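## Task

Place every nut and bolt inside the bin labelled B and every stationery item inside the bin labelled R, with all other objects left on the table. No item may stick out over a bin wall, the bins must end up resting flat on the table, and nothing counts if it stays in place only because the robot is holding it. Finish by releasing everything and moving the grippers away.

## Robot and tools

Robot: two five-joint arms, left_arm and right_arm, each with a parallel two-finger gripper. The names are labels only, not image sides. The first joint swings the arm about its base axis, three joints bend it within a plane through that axis, and the last rolls the gripper. So the fingers can only point inside that vertical plane; they cannot aim sideways out of it. Joint ranges (rad, base to gripper): waist -6.283 to 6.283, shoulder -2.059 to 2.094, elbow -3.927 to 0.192, wrist pitch -1.693 to 3.142, wrist roll -6.283 to 6.283. The elbow never fully straightens.

Frame: one scene frame for everything. Origin on the table surface midway between the arms, +z up, +x outward over the table, left_arm on the +y side. Positions in metres, orientations as quaternions written w first.

Gripper geometry: fingers extend along the gripper's +z axis and close along its y axis. The reported end_effector_position sits between the pads when closed, roughly 2 cm short of the fingertips; closing pushes the tips about 10 mm further out. Reported hand positions may be off, more so at long reach.

The 16-number row: used by both execute_actions and move. Always all 16, even if one arm is idle: left_arm x, y, z, qw, qx, qy, qz, opening, then right_arm x, y, z, qw, qx, qy, qz, opening. x, y, z and the quaternion are an absolute target pose of that gripper in the scene frame, not an offset. Opening ranges -1 (closed) to +1 (fully open, 0.084 m). To keep an arm still, repeat exactly the pose reported in the last result from before it should stop, plus the opening it needs.

execute_actions(actions): a list of actions; each action is a table of 1 to 15 rows, one row per 1/30 s step; a short table repeats its last row until 15 steps are done. An empty list only returns state and images. Any target lying more than 0.6 m from that gripper's current position along any of its own axes causes the action to be rejected for both arms; a malformed action, or a first action failing that test against the latest reported state, rejects the entire call.

move(target, speed, blocking): target is one 16-number row; each gripper follows a straight line to its pose, both finishing together, taking 0.5 to 10 s (cut off at 10 s). speed is the top path speed in m/s, 0.002 to 0.5 (default 0.25); rotation is capped at twice that in rad/s. Opening is applied at the start. Paths ignore obstacles and the other arm. Grippers lag, wander and can overshoot speed, especially near full reach. Tilted grippers on straight paths often finish held or off_target. blocking=false returns after 0.5 s while motion continues; then only wait or stop are accepted until a result reports the end. The result adds a move: line with the ending (done, off_target, moving, held, fault), any limits (paced = pose was clipped; held = steps were blocked, after which the arm may lunge fast), and each gripper's distance from its pose. If only one arm is named, the other finished fine.

wait(seconds): 0 to 10 s, arms hold their last command; returns early if a running move ends. stop(): brakes a running move; fast motion needs room to stop; fingers keep moving. zoom_image(camera, region): closer view of the latest image of cam_head_left, cam_head_right, cam_left_wrist or cam_right_wrist; region [x0, y0, x1, y1] in pixels, origin top-left, at most 504x504. All images are 672x504. finished_scene(scene): pass the current scene number; ends it irreversibly after the last command is held and reports success.

Controller behaviour: each step the commanded pose is clamped to within 70 mm and 16 degrees of the measured pose, so far targets take several actions and may end short or rotated; always check the reported pose and send the remainder yourself. Joint targets move at most 3.14 rad/s with 0.16 s ramp-up. Hand target lines show where the controller is heading. pose unreachable means the clearance check altered or blocked that arm's command. HELD in step readings marks steps where an arm's row was held back.

Gripping: grip_measured uses the opening scale. Hold by commanding an opening well below grip_measured; lower squeezes harder, up to about 24 N per pad for parts up to ~6 cm wide. Fast closing can overshoot force. Commanding -1 fully grips parts at least ~0.5 mm thick.

Cautions: contacts hit harder at speed and press harder the further a target lies past the contact. Reaching any joint's load limit (waist and shoulder 44.5, elbow 26.7, wrist pitch and roll 17.8 N m, including held weight) triggers a torque fault: the arm backs off, freezes 10 s and drops the rest of the call. Holding loads heats motors; MOTOR HOT appears from 65 °C and an OVER-TEMPERATURE FAULT brakes the arm at 80 °C. Never let the arms collide or push each other. Objects may get brief disturbances. Never knock or drop anything off the table, avoid slips and slams, keep bins flat, and release and retreat before finishing. The robot keeps running during your thinking, holding its last command.

Each tool is called after "Call:" as name(argument=value, ...) on one line, values as JSON.

## Session

Call:
execute_actions(actions=[])

Scene clock: 0.00 s.
left_arm: end_effector_position=(+0.1721, +0.1597, +0.3353) grip_measured=+1.00 end_effector_quat_wxyz=(-0.160, +0.976, +0.116, -0.089) end_effector_velocity=(-0.000, -0.000, -0.000) end_effector_angular_velocity=(+0.002, +0.001, -0.001) | right_arm: end_effector_position=(+0.4525, -0.6271, +0.3600) grip_measured=+1.00 end_effector_quat_wxyz=(-0.020, +0.758, -0.629, +0.169) end_effector_velocity=(+0.000, +0.000, -0.000) end_effector_angular_velocity=(+0.000, +0.000, +0.001)
Joint positions: left_arm=[-1.152 -0.266 -1.201  1.836 -1.183  0.084] | right_arm=[-0.567 -0.001 -1.403  1.062  0.809  0.084]
Joint velocities: left_arm=[-0.001  0.002 -0.     0.001  0.     0.   ] | right_arm=[ 0.001 -0.     0.     0.     0.    -0.   ]
Joint torques (N m, as the arm reports them, + toward a larger angle): no reading
Motor temperatures (°C, as the motors report them): left_arm=[32 33 33 32 31] | right_arm=[32 30 33 32 31]
Hand target (left_arm): +0.172, +0.160, +0.335; -0.160, +0.976, +0.116, -0.089
Hand target (right_arm): +0.452, -0.627, +0.360; -0.020, +0.758, -0.629, +0.169

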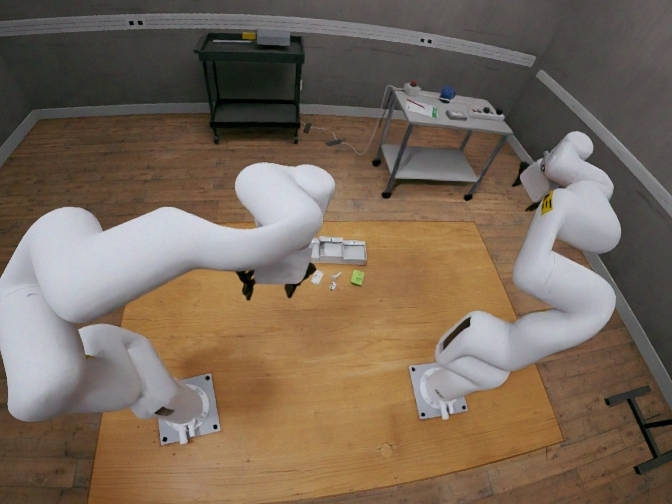

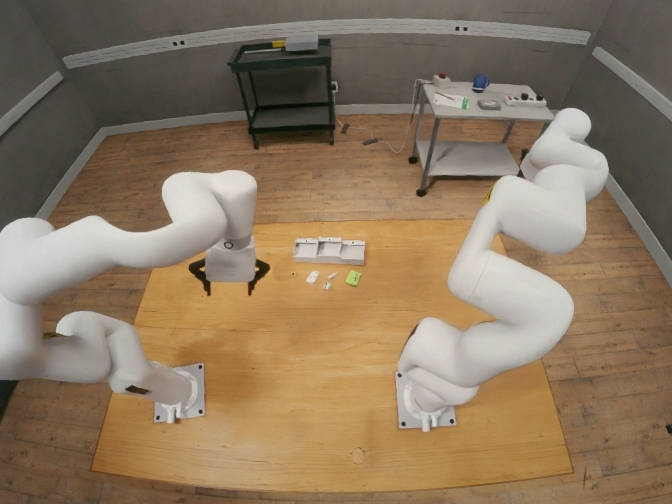

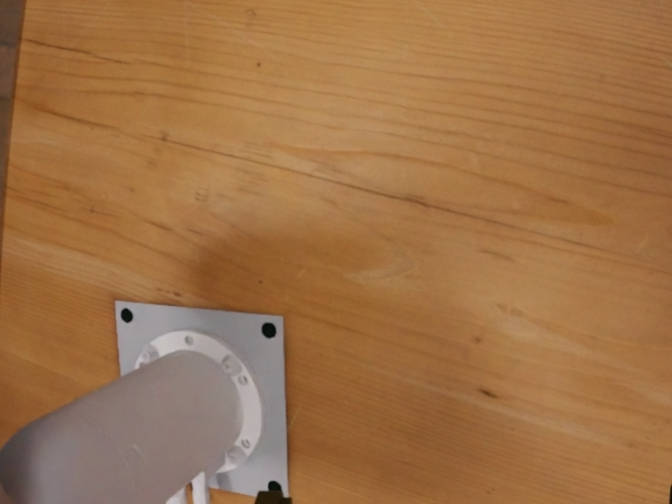

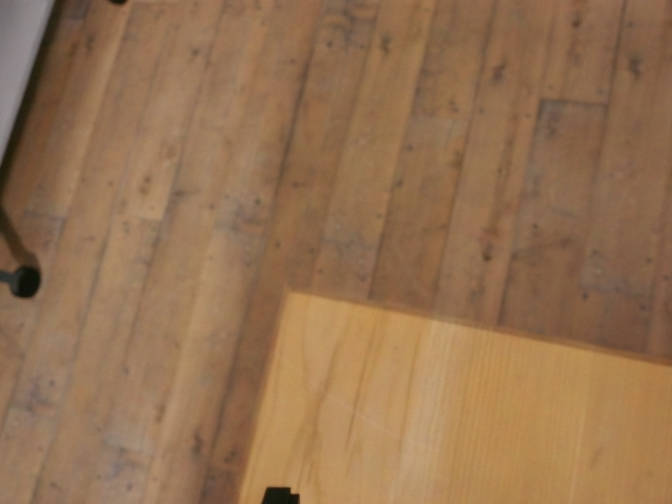

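Call:
zoom_image(camera="cam_head_right", region=[270, 220, 390, 310])

Call:
zoom_image(camera="cam_head_left", region=[270, 220, 390, 310])

Region (270, 220, 390, 310) of cam_head_right's 672x504 image, scaled by 4.200, with more detail than that image has; it fills the top 378 rows of this view, and the rest is white.

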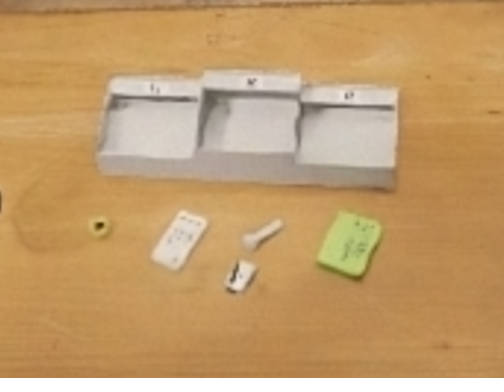

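Region (270, 220, 390, 310) of cam_head_left's 672x504 image, scaled by 4.200, with more detail than that image has; it fills the top 378 rows of this view, and the rest is white.

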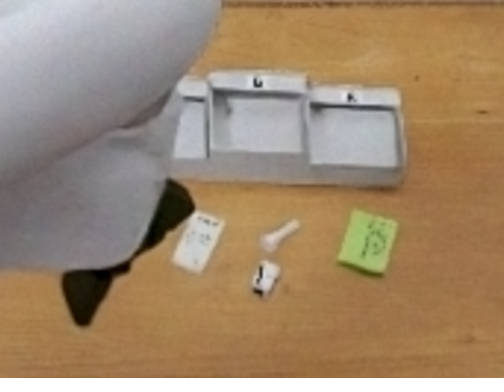

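Call:
move(target=[0.38,-0.04,0.27,0,1,0,0,1,0.4525,-0.6271,0.36,-0.020,0.758,-0.629,0.169,1], speed=0.3)

Scene clock: 2.70 s.
left_arm: end_effector_position=(+0.3800, -0.0396, +0.2707) grip_measured=+1.00 end_effector_quat_wxyz=(+0.000, +1.000, +0.000, +0.000) end_effector_velocity=(+0.002, -0.002, +0.000) end_effector_angular_velocity=(+0.004, +0.003, -0.000) | right_arm: end_effector_position=(+0.4525, -0.6271, +0.3600) grip_measured=+1.00 end_effector_quat_wxyz=(-0.020, +0.758, -0.629, +0.169) end_effector_velocity=(-0.000, -0.001, +0.001) end_effector_angular_velocity=(-0.001, -0.001, -0.001)
Joint positions: left_arm=[-1.064  0.418 -1.815  1.395 -0.859  0.084] | right_arm=[-0.567 -0.001 -1.404  1.063  0.809  0.084]
Joint velocities: left_arm=[ 0.001  0.017 -0.026  0.014  0.001 -0.   ] | right_arm=[-0.001 -0.    -0.001 -0.    -0.    -0.   ]
Joint torques (N m, as the arm reports them, + toward a larger angle): left_arm=[  0.28 -23.96 -11.36  -2.2   -0.21] | right_arm=[  2.6  -18.24 -10.69  -1.87   0.37]
Motor temperatures (°C, as the motors report them): left_arm=[32 33 33 32 31] | right_arm=[32 30 33 32 31]
Hand target (left_arm): +0.380, -0.040, +0.270; -0.000, +1.000, +0.000, -0.000
Hand target (right_arm): +0.453, -0.627, +0.360; -0.020, +0.758, -0.629, +0.169
Off the commanded pose (left_arm): 0.001 m, 0 deg.
Off the commanded pose (right_arm): 0.000 m, 0 deg.
move: done; limits=paced
camera_calibration (this result's frames):
cam_left_wrist: T_world_to_cam=[[-0.010709, -0.999449, -0.0314319, 0.00659057], [-0.999781, 0.0101362, 0.0183275, 0.43317], [-0.0179988, 0.0316212, -0.999338, 0.411453], [0, 0, 0, 1]] pos_world=[0.440551, -0.0108144, 0.403449]
cam_right_wrist: T_world_to_cam=[[-0.937795, -0.225441, -0.264041, 0.41523], [-0.167624, 0.959995, -0.224303, 0.827073], [0.304045, -0.16609, -0.938068, 0.228221], [0, 0, 0, 1]] pos_world=[0.458649, -0.662471, 0.509239]

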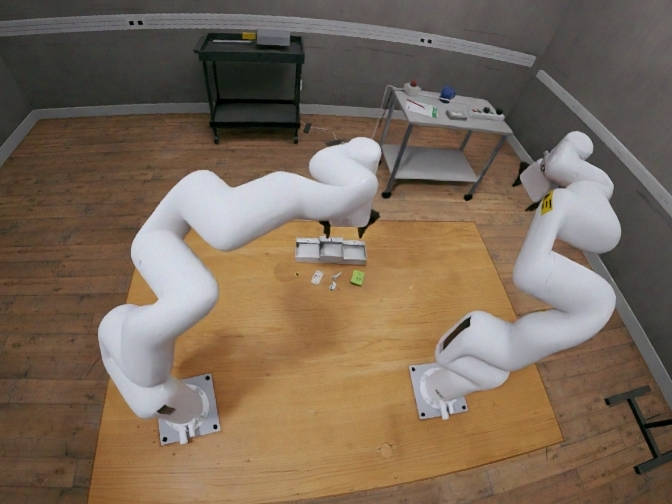

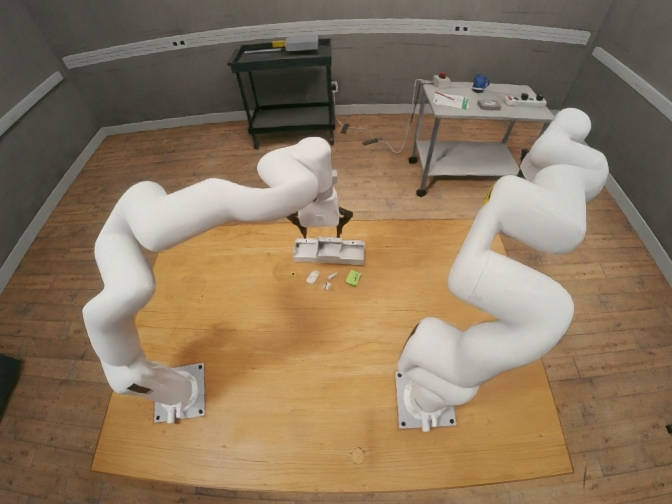

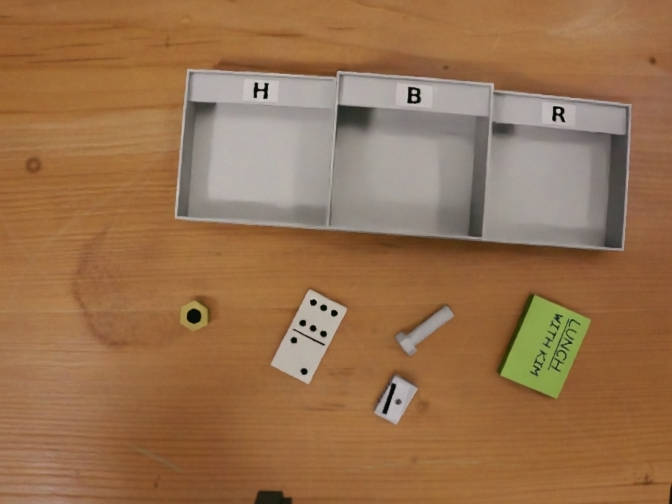

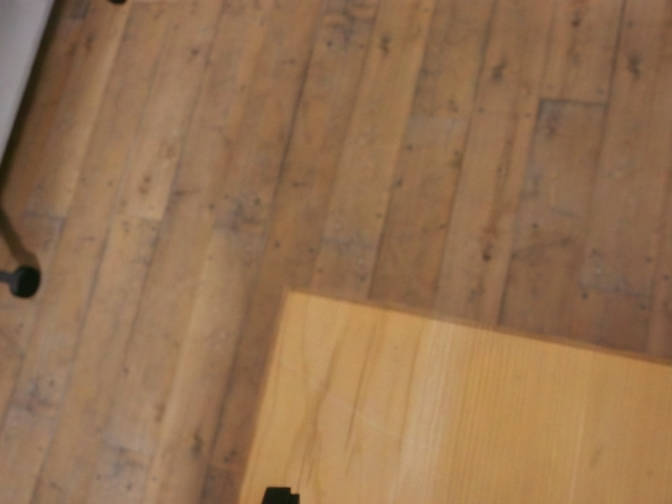

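Call:
zoom_image(camera="cam_left_wrist", region=[150, 270, 470, 440])

Call:
zoom_image(camera="cam_left_wrist", region=[320, 50, 660, 420])

Region (150, 270, 470, 440) of cam_left_wrist's 672x504 image, scaled by 1.575, with more detail than that image has; it fills the top 268 rows of this view, and the rest is white.

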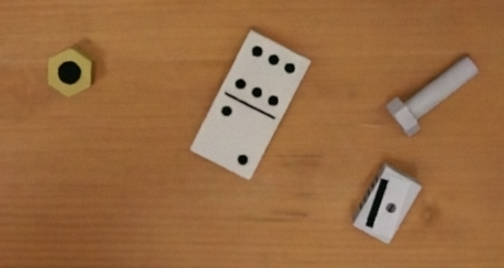

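Region (320, 50, 660, 420) of cam_left_wrist's 672x504 image, scaled by 1.362, with more detail than that image has; it fills the left 463 columns of this view, and the rest is white.

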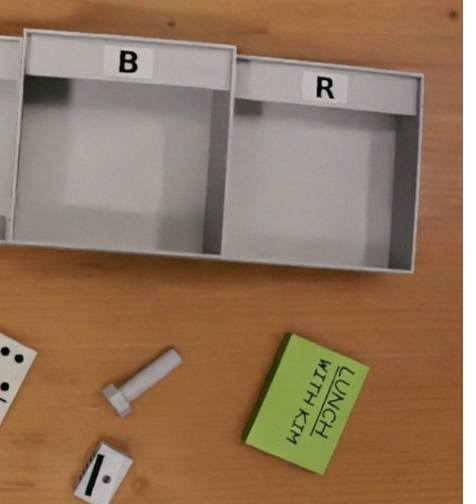

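Call:
move(target=[0.396,0.086,0.12,0,1,0,0,1,0.376,-0.123,0.14,0,0.980,-0.199,0,1], speed=0.35)

Scene clock: 6.67 s.
left_arm: end_effector_position=(+0.3960, +0.0859, +0.1199) grip_measured=+1.00 end_effector_quat_wxyz=(+0.000, +1.000, -0.000, +0.000) end_effector_velocity=(+0.000, +0.000, +0.000) end_effector_angular_velocity=(+0.000, +0.000, +0.001) | right_arm: end_effector_position=(+0.3761, -0.1229, +0.1403) grip_measured=+1.00 end_effector_quat_wxyz=(+0.000, +0.980, -0.199, -0.001) end_effector_velocity=(+0.001, +0.003, -0.001) end_effector_angular_velocity=(-0.000, +0.000, +0.001)
Joint positions: left_arm=[-0.88   0.261 -1.147  0.886 -0.675  0.084] | right_arm=[ 0.478 -0.004 -0.872  0.877  0.87   0.084]
Joint velocities: left_arm=[ 0.001 -0.     0.     0.    -0.    -0.   ] | right_arm=[ 0.004  0.008 -0.007 -0.     0.003  0.   ]
Joint torques (N m, as the arm reports them, + toward a larger angle): left_arm=[  0.44 -20.31 -10.29  -2.24  -0.22] | right_arm=[  2.06 -16.38  -9.35  -1.35   0.34]
Motor temperatures (°C, as the motors report them): left_arm=[32 33 34 32 31] | right_arm=[32 30 34 32 31]
Hand target (left_arm): +0.396, +0.086, +0.120; +0.000, +1.000, +0.000, +0.000
Hand target (right_arm): +0.376, -0.123, +0.140; +0.001, +0.980, -0.199, -0.001
Off the commanded pose (left_arm): 0.000 m, 0 deg.
Off the commanded pose (right_arm): 0.000 m, 0 deg.
move: done; limits=paced
camera_calibration (this result's frames):
cam_left_wrist: T_world_to_cam=[[-0.0110034, -0.999425, -0.03207, 0.127694], [-0.999768, 0.0104014, 0.0188781, 0.450557], [-0.0185336, 0.0322703, -0.999307, 0.257262], [0, 0, 0, 1]] pos_world=[0.456625, 0.114632, 0.252673]
cam_right_wrist: T_world_to_cam=[[-0.377251, -0.925776, -0.0249013, 0.0687964], [-0.926109, 0.377056, 0.0123092, 0.461405], [-0.00200636, 0.027705, -0.999614, 0.27665], [0, 0, 0, 1]] pos_world=[0.45382, -0.11795, 0.272577]

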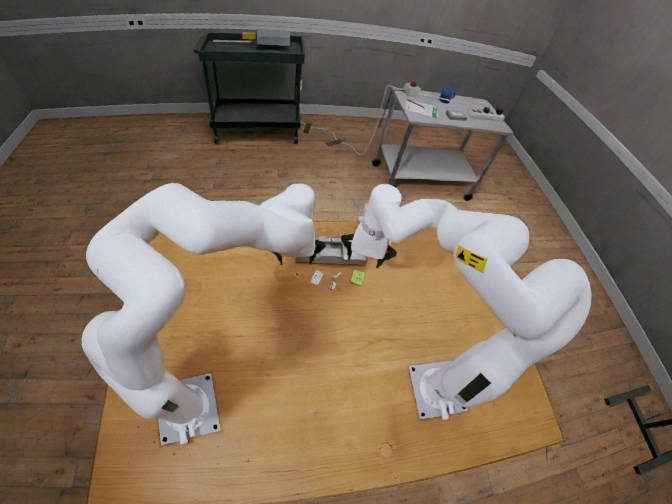

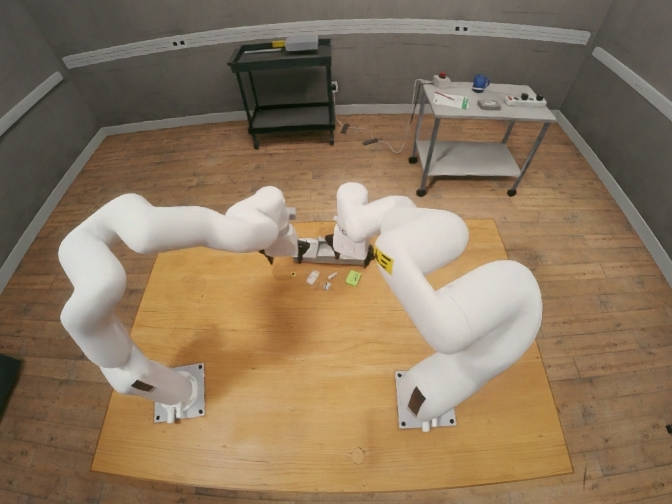

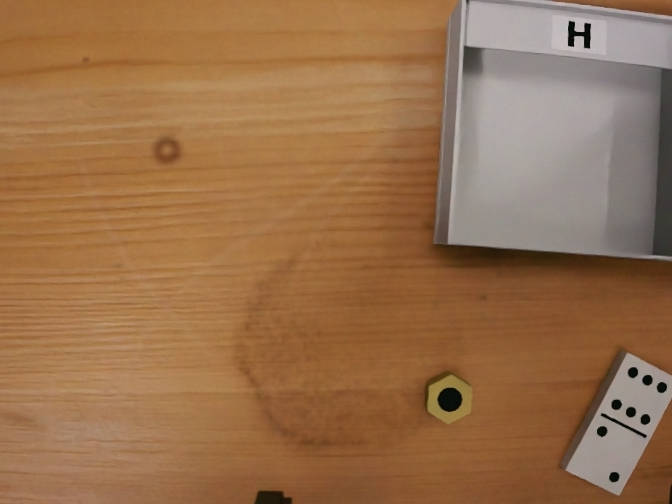

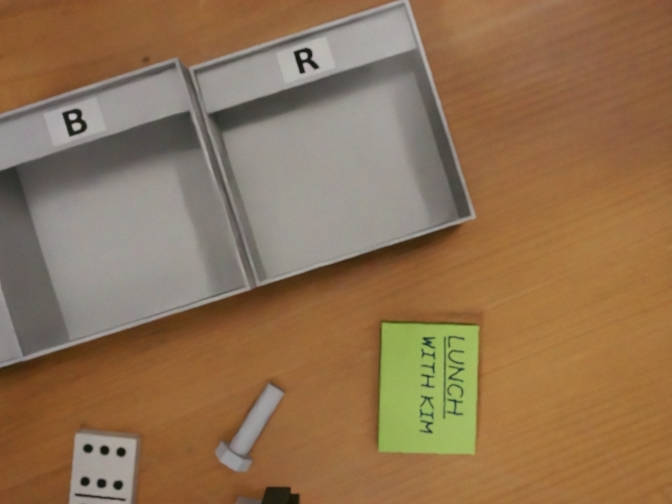

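Call:
move(target=[0.398,0.082,0.023,0,1,0,0,0.0,0.389,-0.1245,0.025,0,0.980,-0.199,0,0.4], speed=0.12)

Scene clock: 8.90 s.
left_arm: end_effector_position=(+0.3981, +0.0819, +0.0234) grip_measured=-0.01 end_effector_quat_wxyz=(+0.000, +1.000, +0.000, +0.000) end_effector_velocity=(-0.000, +0.000, -0.002) end_effector_angular_velocity=(+0.002, +0.002, -0.000) | right_arm: end_effector_position=(+0.3890, -0.1245, +0.0252) grip_measured=+0.39 end_effector_quat_wxyz=(-0.000, +0.980, -0.199, +0.000) end_effector_velocity=(-0.000, +0.000, -0.003) end_effector_angular_velocity=(-0.001, +0.002, +0.001)
Joint positions: left_arm=[-0.884  0.456 -1.112  0.656 -0.678  0.044] | right_arm=[ 0.462  0.275 -0.832  0.557  0.854  0.061]
Joint velocities: left_arm=[-0.     0.006 -0.001 -0.001 -0.     0.   ] | right_arm=[ 0.001  0.009 -0.002 -0.005 -0.     0.   ]
Joint torques (N m, as the arm reports them, + toward a larger angle): left_arm=[ -0.04 -21.63  -9.33  -2.24  -0.22] | right_arm=[  1.59 -18.94  -7.38  -1.51   0.4 ]
Motor temperatures (°C, as the motors report them): left_arm=[32 33 34 32 31] | right_arm=[32 30 34 32 31]
Hand target (left_arm): +0.398, +0.082, +0.023; +0.000, +1.000, -0.000, -0.000
Hand target (right_arm): +0.389, -0.125, +0.025; +0.000, +0.980, -0.199, +0.000
Off the commanded pose (left_arm): 0.000 m, 0 deg.
Off the commanded pose (right_arm): 0.000 m, 0 deg.
move: done
camera_calibration (this result's frames):
cam_left_wrist: T_world_to_cam=[[-0.0109834, -0.999431, -0.0318896, 0.120591], [-0.999772, 0.010392, 0.0186495, 0.454553], [-0.0183075, 0.0320872, -0.999317, 0.160873], [0, 0, 0, 1]] pos_world=[0.458719, 0.110637, 0.156131]
cam_right_wrist: T_world_to_cam=[[-0.376852, -0.9259, -0.0263114, 0.069182], [-0.926273, 0.37669, 0.0110767, 0.475398], [-0.000344645, 0.0285459, -0.999592, 0.161099], [0, 0, 0, 1]] pos_world=[0.466475, -0.119621, 0.157588]

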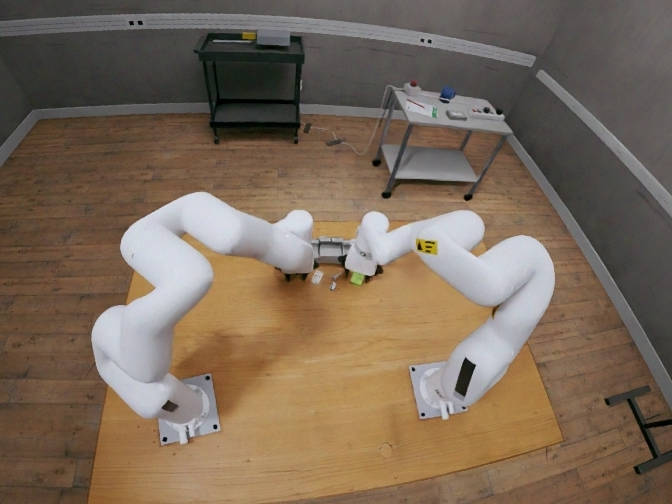

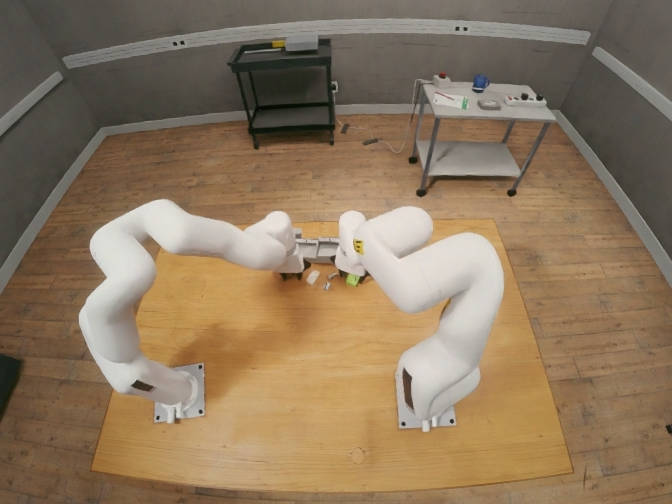

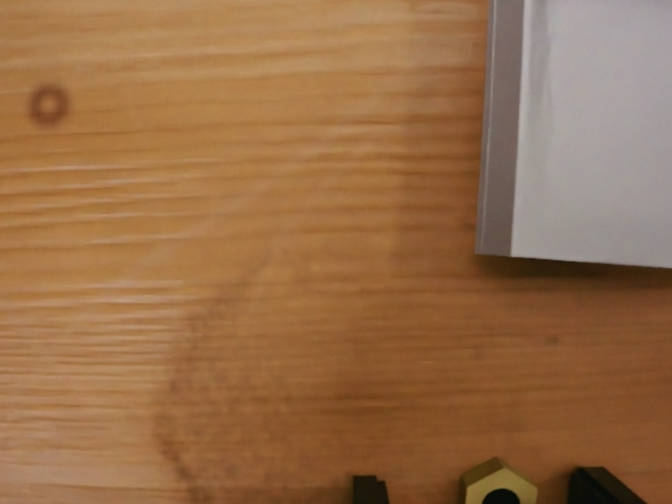

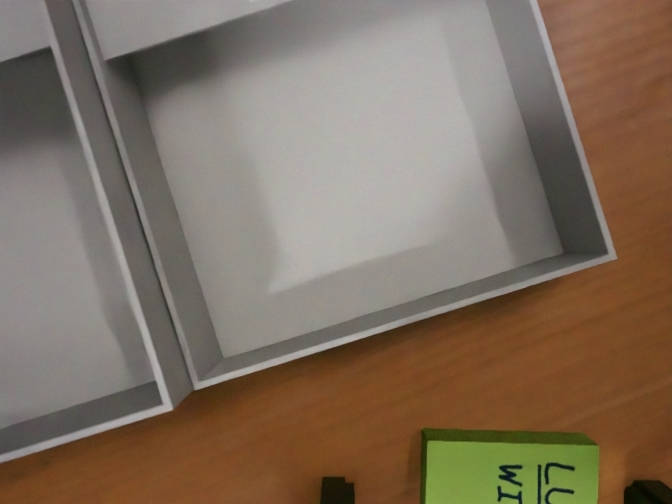

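Call:
move(target=[0.398,0.080,0.022,0,1,0,0,-0.9,0.389,-0.1245,0.024,0,0.980,-0.199,0,-0.4], speed=0.05)

Scene clock: 9.73 s.
left_arm: end_effector_position=(+0.3985, +0.0798, +0.0228) grip_measured=-0.67 end_effector_quat_wxyz=(+0.001, +1.000, +0.000, +0.001) end_effector_velocity=(+0.000, -0.000, -0.001) end_effector_angular_velocity=(+0.001, +0.001, +0.001) | right_arm: end_effector_position=(+0.3895, -0.1243, +0.0247) grip_measured=-0.16 end_effector_quat_wxyz=(-0.000, +0.980, -0.199, +0.001) end_effector_velocity=(+0.000, +0.000, -0.000) end_effector_angular_velocity=(+0.000, -0.001, +0.000)
Joint positions: left_arm=[-0.886  0.46  -1.117  0.655 -0.681  0.015] | right_arm=[ 0.462  0.277 -0.833  0.554  0.854  0.037]
Joint velocities: left_arm=[-0.     0.004 -0.003  0.001 -0.002 -0.   ] | right_arm=[ 0.001  0.002 -0.001 -0.001  0.     0.   ]
Joint torques (N m, as the arm reports them, + toward a larger angle): left_arm=[ -0.4  -18.55  -8.01  -2.15  -0.22] | right_arm=[  2.29 -15.44  -6.55  -1.43   0.19]
Motor temperatures (°C, as the motors report them): left_arm=[32 33 34 32 31] | right_arm=[32 30 34 32 31]
Hand target (left_arm): +0.398, +0.080, +0.022; +0.000, +1.000, -0.000, -0.000
Hand target (right_arm): +0.389, -0.125, +0.024; +0.000, +0.980, -0.199, +0.000
Off the commanded pose (left_arm): 0.001 m, 0 deg.
Off the commanded pose (right_arm): 0.001 m, 0 deg.
move: done
camera_calibration (this result's frames):
cam_left_wrist: T_world_to_cam=[[-0.0107786, -0.99946, -0.0310467, 0.118424], [-0.999793, 0.0102359, 0.0175876, 0.454995], [-0.0172603, 0.0312298, -0.999363, 0.160061], [0, 0, 0, 1]] pos_world=[0.45894, 0.108704, 0.155633]
cam_right_wrist: T_world_to_cam=[[-0.376827, -0.925885, -0.0271786, 0.0695923], [-0.926284, 0.376686, 0.0102981, 0.475805], [0.000702922, 0.0290557, -0.999578, 0.160245], [0, 0, 0, 1]] pos_world=[0.466842, -0.119451, 0.157169]

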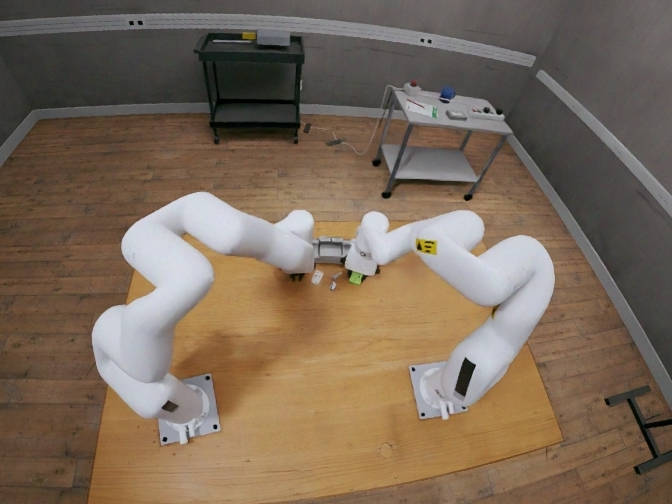

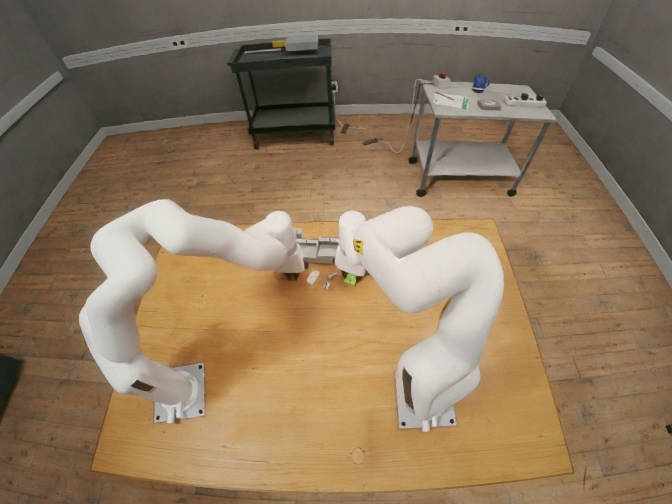

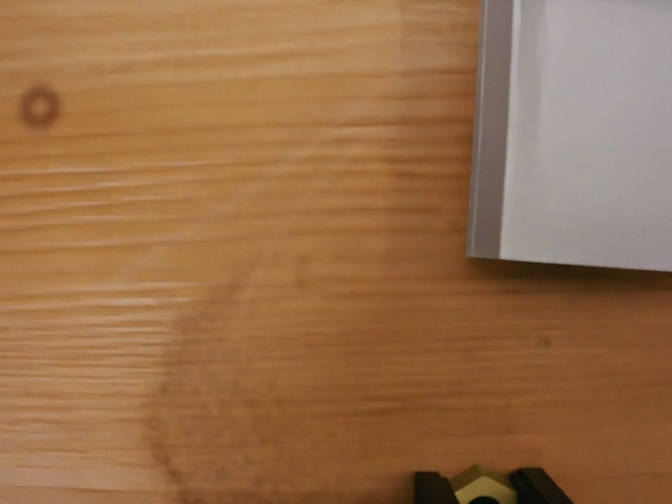

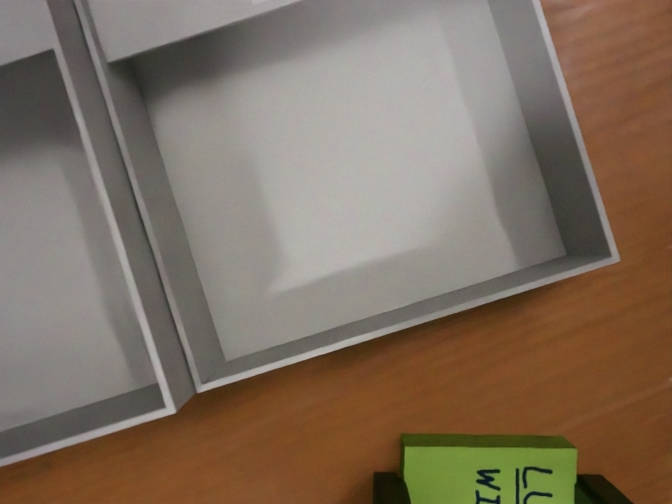

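Call:
move(target=[0.398,0.10,0.085,0,1,0,0,-0.9,0.40,-0.1245,0.08,0,0.994,-0.11,0,-0.6], speed=0.2)

Call:
move(target=[0.398,0.10,0.085,0,1,0,0,-0.9,0.480,-0.126,0.075,0,0.999,-0.044,0,-0.6], speed=0.2)

Scene clock: 11.13 s.
left_arm: end_effector_position=(+0.3978, +0.1000, +0.0845) grip_measured=-0.67 end_effector_quat_wxyz=(-0.000, +1.000, -0.000, -0.000) end_effector_velocity=(-0.000, +0.000, +0.003) end_effector_angular_velocity=(-0.001, -0.001, -0.001) | right_arm: end_effector_position=(+0.3999, -0.1246, +0.0797) grip_measured=-0.16 end_effector_quat_wxyz=(+0.000, +0.994, -0.110, -0.000) end_effector_velocity=(+0.001, +0.001, +0.002) end_effector_angular_velocity=(-0.000, +0.000, +0.006)
Joint positions: left_arm=[-0.856  0.3   -1.087  0.787 -0.651  0.015] | right_arm=[ 0.451  0.173 -0.891  0.719  0.664  0.037]
Joint velocities: left_arm=[ 0.    -0.006  0.     0.004  0.001 -0.   ] | right_arm=[ 0.001 -0.002 -0.005  0.008 -0.006 -0.   ]
Joint torques (N m, as the arm reports them, + toward a larger angle): left_arm=[  0.22 -20.2   -9.83  -2.23  -0.35] | right_arm=[  1.31 -17.98  -8.47  -1.41   0.34]
Motor temperatures (°C, as the motors report them): left_arm=[32 33 34 32 31] | right_arm=[32 30 34 32 31]
Hand target (left_arm): +0.398, +0.100, +0.085; +0.000, +1.000, +0.000, -0.000
Hand target (right_arm): +0.400, -0.125, +0.080; +0.000, +0.994, -0.110, +0.000
Off the commanded pose (left_arm): 0.001 m, 0 deg.
Off the commanded pose (right_arm): 0.000 m, 0 deg.
move: done
camera_calibration (this result's frames):
cam_left_wrist: T_world_to_cam=[[-0.0110589, -0.999415, -0.0323573, 0.140723], [-0.99976, 0.0104391, 0.0192619, 0.452853], [-0.0189128, 0.0325625, -0.999291, 0.221596], [0, 0, 0, 1]] pos_world=[0.458492, 0.128698, 0.21727]
cam_right_wrist: T_world_to_cam=[[-0.20537, -0.978341, -0.0259413, -0.000473011], [-0.978667, 0.205134, 0.0114544, 0.48443], [-0.00588483, 0.0277402, -0.999598, 0.217771], [0, 0, 0, 1]] pos_world=[0.47528, -0.105877, 0.212123]

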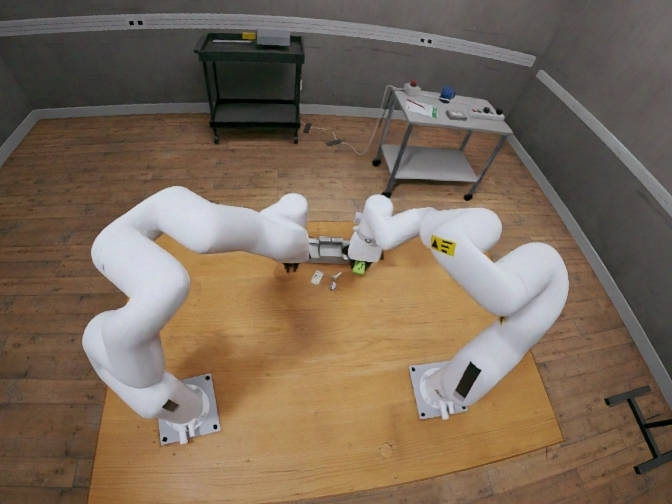

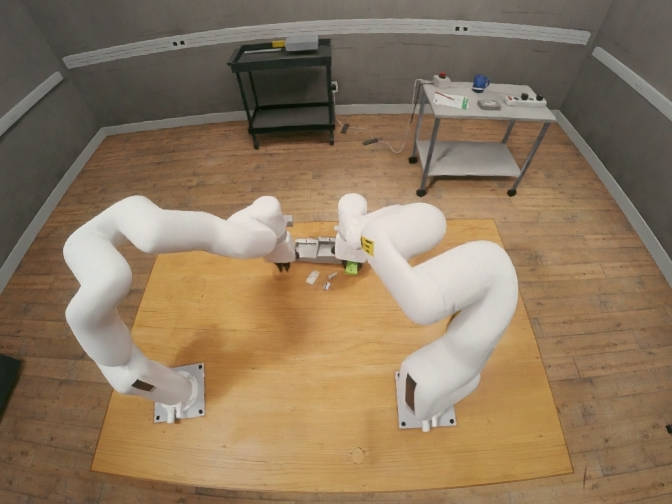

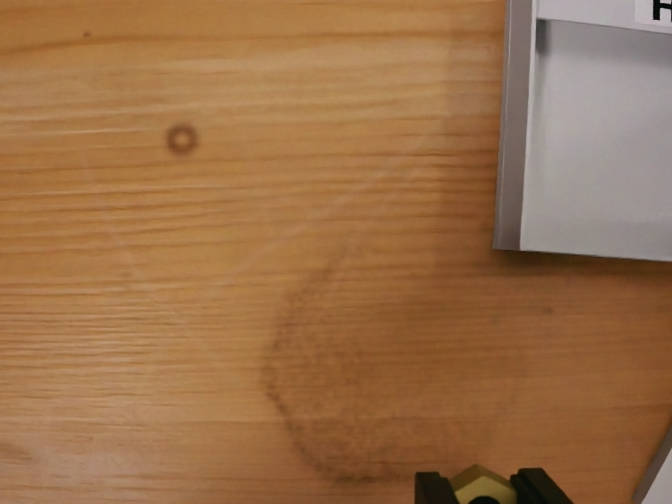

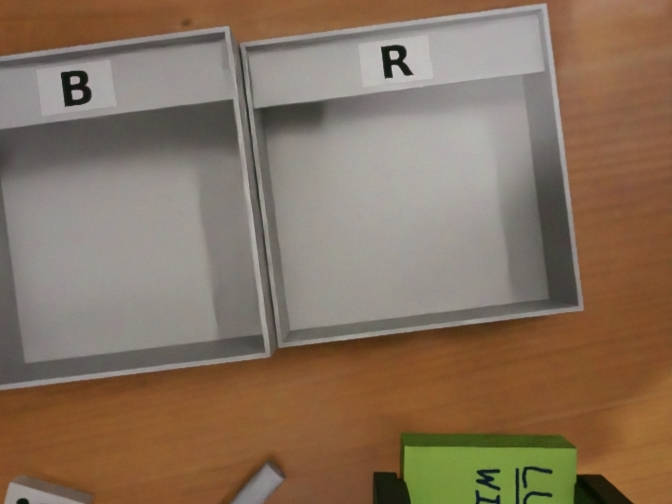

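Scene clock: 12.27 s.
left_arm: end_effector_position=(+0.3980, +0.1000, +0.0850) grip_measured=-0.67 end_effector_quat_wxyz=(+0.000, +1.000, -0.000, -0.000) end_effector_velocity=(+0.000, +0.000, -0.000) end_effector_angular_velocity=(+0.000, +0.000, +0.000) | right_arm: end_effector_position=(+0.4796, -0.1261, +0.0749) grip_measured=-0.16 end_effector_quat_wxyz=(-0.000, +0.999, -0.044, +0.000) end_effector_velocity=(+0.003, -0.000, -0.000) end_effector_angular_velocity=(-0.002, +0.005, +0.001)
Joint positions: left_arm=[-0.856  0.299 -1.087  0.788 -0.651  0.015] | right_arm=[ 0.385  0.392 -1.192  0.799  0.464  0.037]
Joint velocities: left_arm=[ 0.     0.001  0.    -0.001  0.    -0.   ] | right_arm=[-0.002  0.011 -0.017  0.01  -0.004  0.   ]
Joint torques (N m, as the arm reports them, + toward a larger angle): left_arm=[  0.27 -20.35 -10.03  -2.18  -0.4 ] | right_arm=[  2.01 -21.59  -8.82  -1.24   0.29]
Motor temperatures (°C, as the motors report them): left_arm=[32 34 34 32 31] | right_arm=[32 30 34 32 31]
Hand target (left_arm): +0.398, +0.100, +0.085; +0.000, +1.000, +0.000, -0.000
Hand target (right_arm): +0.480, -0.126, +0.075; -0.000, +0.999, -0.044, +0.000
Off the commanded pose (left_arm): 0.000 m, 0 deg.
Off the commanded pose (right_arm): 0.000 m, 0 deg.
move: done
camera_calibration (this result's frames):
cam_left_wrist: T_world_to_cam=[[-0.0109974, -0.999424, -0.0321023, 0.140675], [-0.999767, 0.0103935, 0.0189194, 0.453044], [-0.0185748, 0.0323028, -0.999306, 0.221974], [0, 0, 0, 1]] pos_world=[0.458608, 0.128715, 0.217764]
cam_right_wrist: T_world_to_cam=[[-0.0740417, -0.996908, -0.0262967, -0.0510346], [-0.997216, 0.0737797, 0.0107989, 0.555238], [-0.00882531, 0.0270231, -0.999596, 0.214788], [0, 0, 0, 1]] pos_world=[0.551809, -0.0976464, 0.207363]

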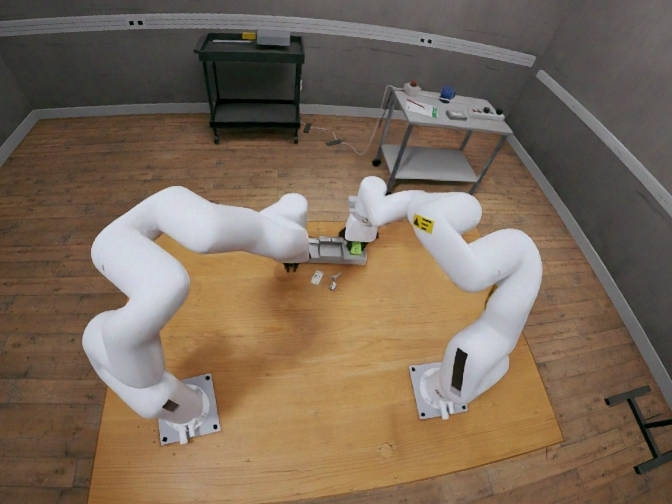

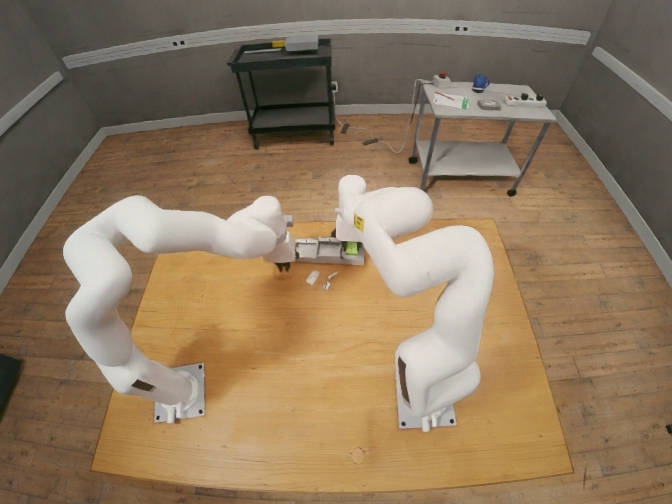

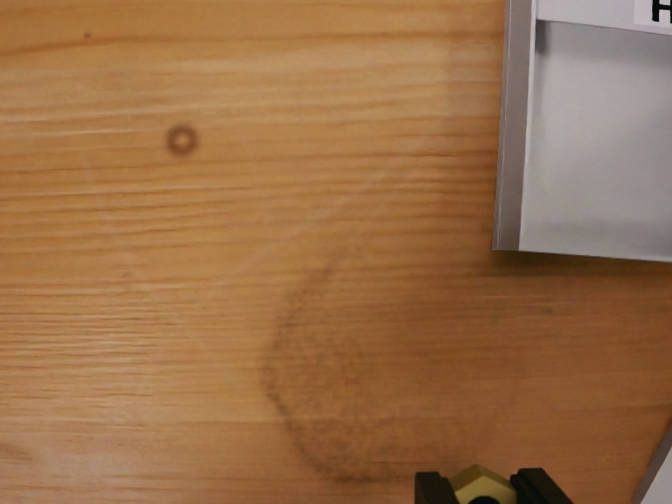

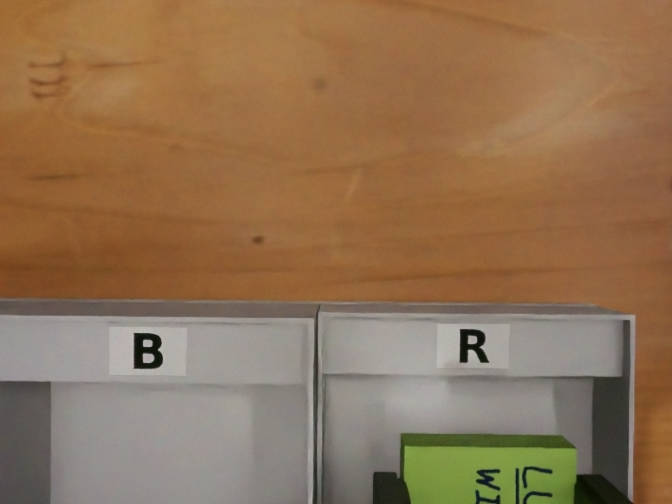

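Call:
move(target=[0.398,0.10,0.085,0,1,0,0,-0.9,0.482,-0.126,0.033,0,0.999,-0.044,0,-0.6], speed=0.07)

Scene clock: 13.70 s.
left_arm: end_effector_position=(+0.3980, +0.1000, +0.0850) grip_measured=-0.67 end_effector_quat_wxyz=(+0.000, +1.000, -0.000, -0.000) end_effector_velocity=(+0.000, -0.000, +0.000) end_effector_angular_velocity=(-0.001, -0.001, -0.000) | right_arm: end_effector_position=(+0.4820, -0.1260, +0.0334) grip_measured=-0.16 end_effector_quat_wxyz=(-0.000, +0.999, -0.044, +0.000) end_effector_velocity=(-0.000, -0.000, -0.004) end_effector_angular_velocity=(-0.001, +0.002, +0.000)
Joint positions: left_arm=[-0.856  0.299 -1.087  0.788 -0.651  0.015] | right_arm=[ 0.383  0.479 -1.187  0.707  0.462  0.037]
Joint velocities: left_arm=[-0.001 -0.     0.    -0.001 -0.    -0.   ] | right_arm=[ 0.     0.008 -0.001 -0.005 -0.     0.   ]
Joint torques (N m, as the arm reports them, + toward a larger angle): left_arm=[  0.36 -20.19  -9.86  -2.28  -0.19] | right_arm=[  1.89 -22.42  -8.51  -1.21   0.25]
Motor temperatures (°C, as the motors report them): left_arm=[32 34 34 32 31] | right_arm=[32 30 34 32 31]
Hand target (left_arm): +0.398, +0.100, +0.085; +0.000, +1.000, +0.000, -0.000
Hand target (right_arm): +0.482, -0.126, +0.033; +0.000, +0.999, -0.044, +0.000
Off the commanded pose (left_arm): 0.000 m, 0 deg.
Off the commanded pose (right_arm): 0.000 m, 0 deg.
move: done
camera_calibration (this result's frames):
cam_left_wrist: T_world_to_cam=[[-0.0109972, -0.999424, -0.0321004, 0.140674], [-0.999767, 0.0103934, 0.0189169, 0.453045], [-0.0185724, 0.032301, -0.999306, 0.221975], [0, 0, 0, 1]] pos_world=[0.458609, 0.128714, 0.217766]
cam_right_wrist: T_world_to_cam=[[-0.0738093, -0.996928, -0.026193, -0.0519502], [-0.997231, 0.0735424, 0.0110124, 0.558059], [-0.00905223, 0.0269333, -0.999596, 0.17338], [0, 0, 0, 1]] pos_world=[0.554249, -0.0975013, 0.165804]

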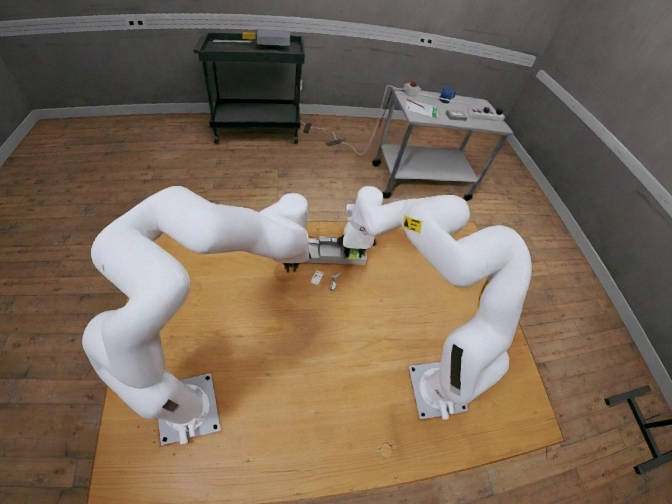

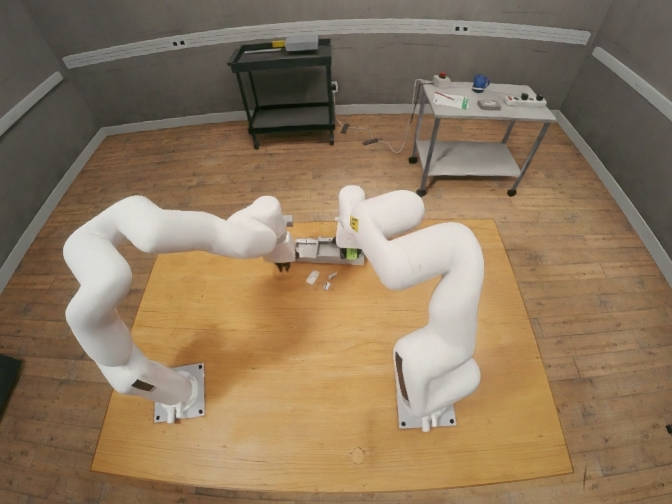

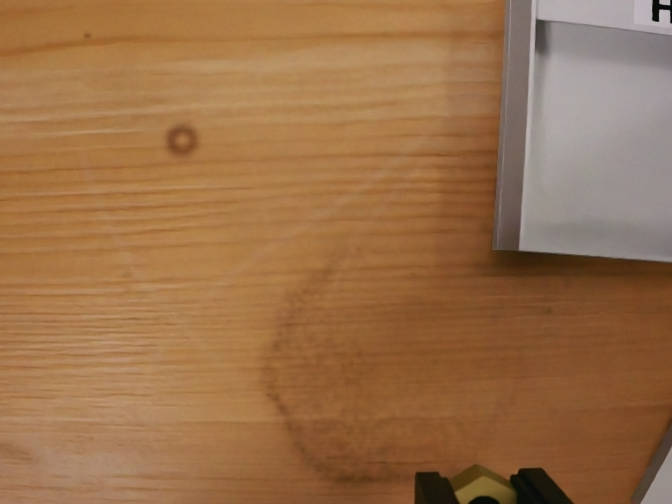

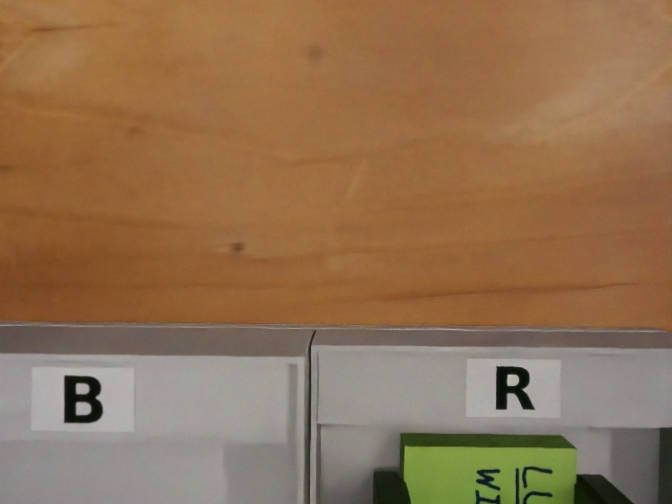

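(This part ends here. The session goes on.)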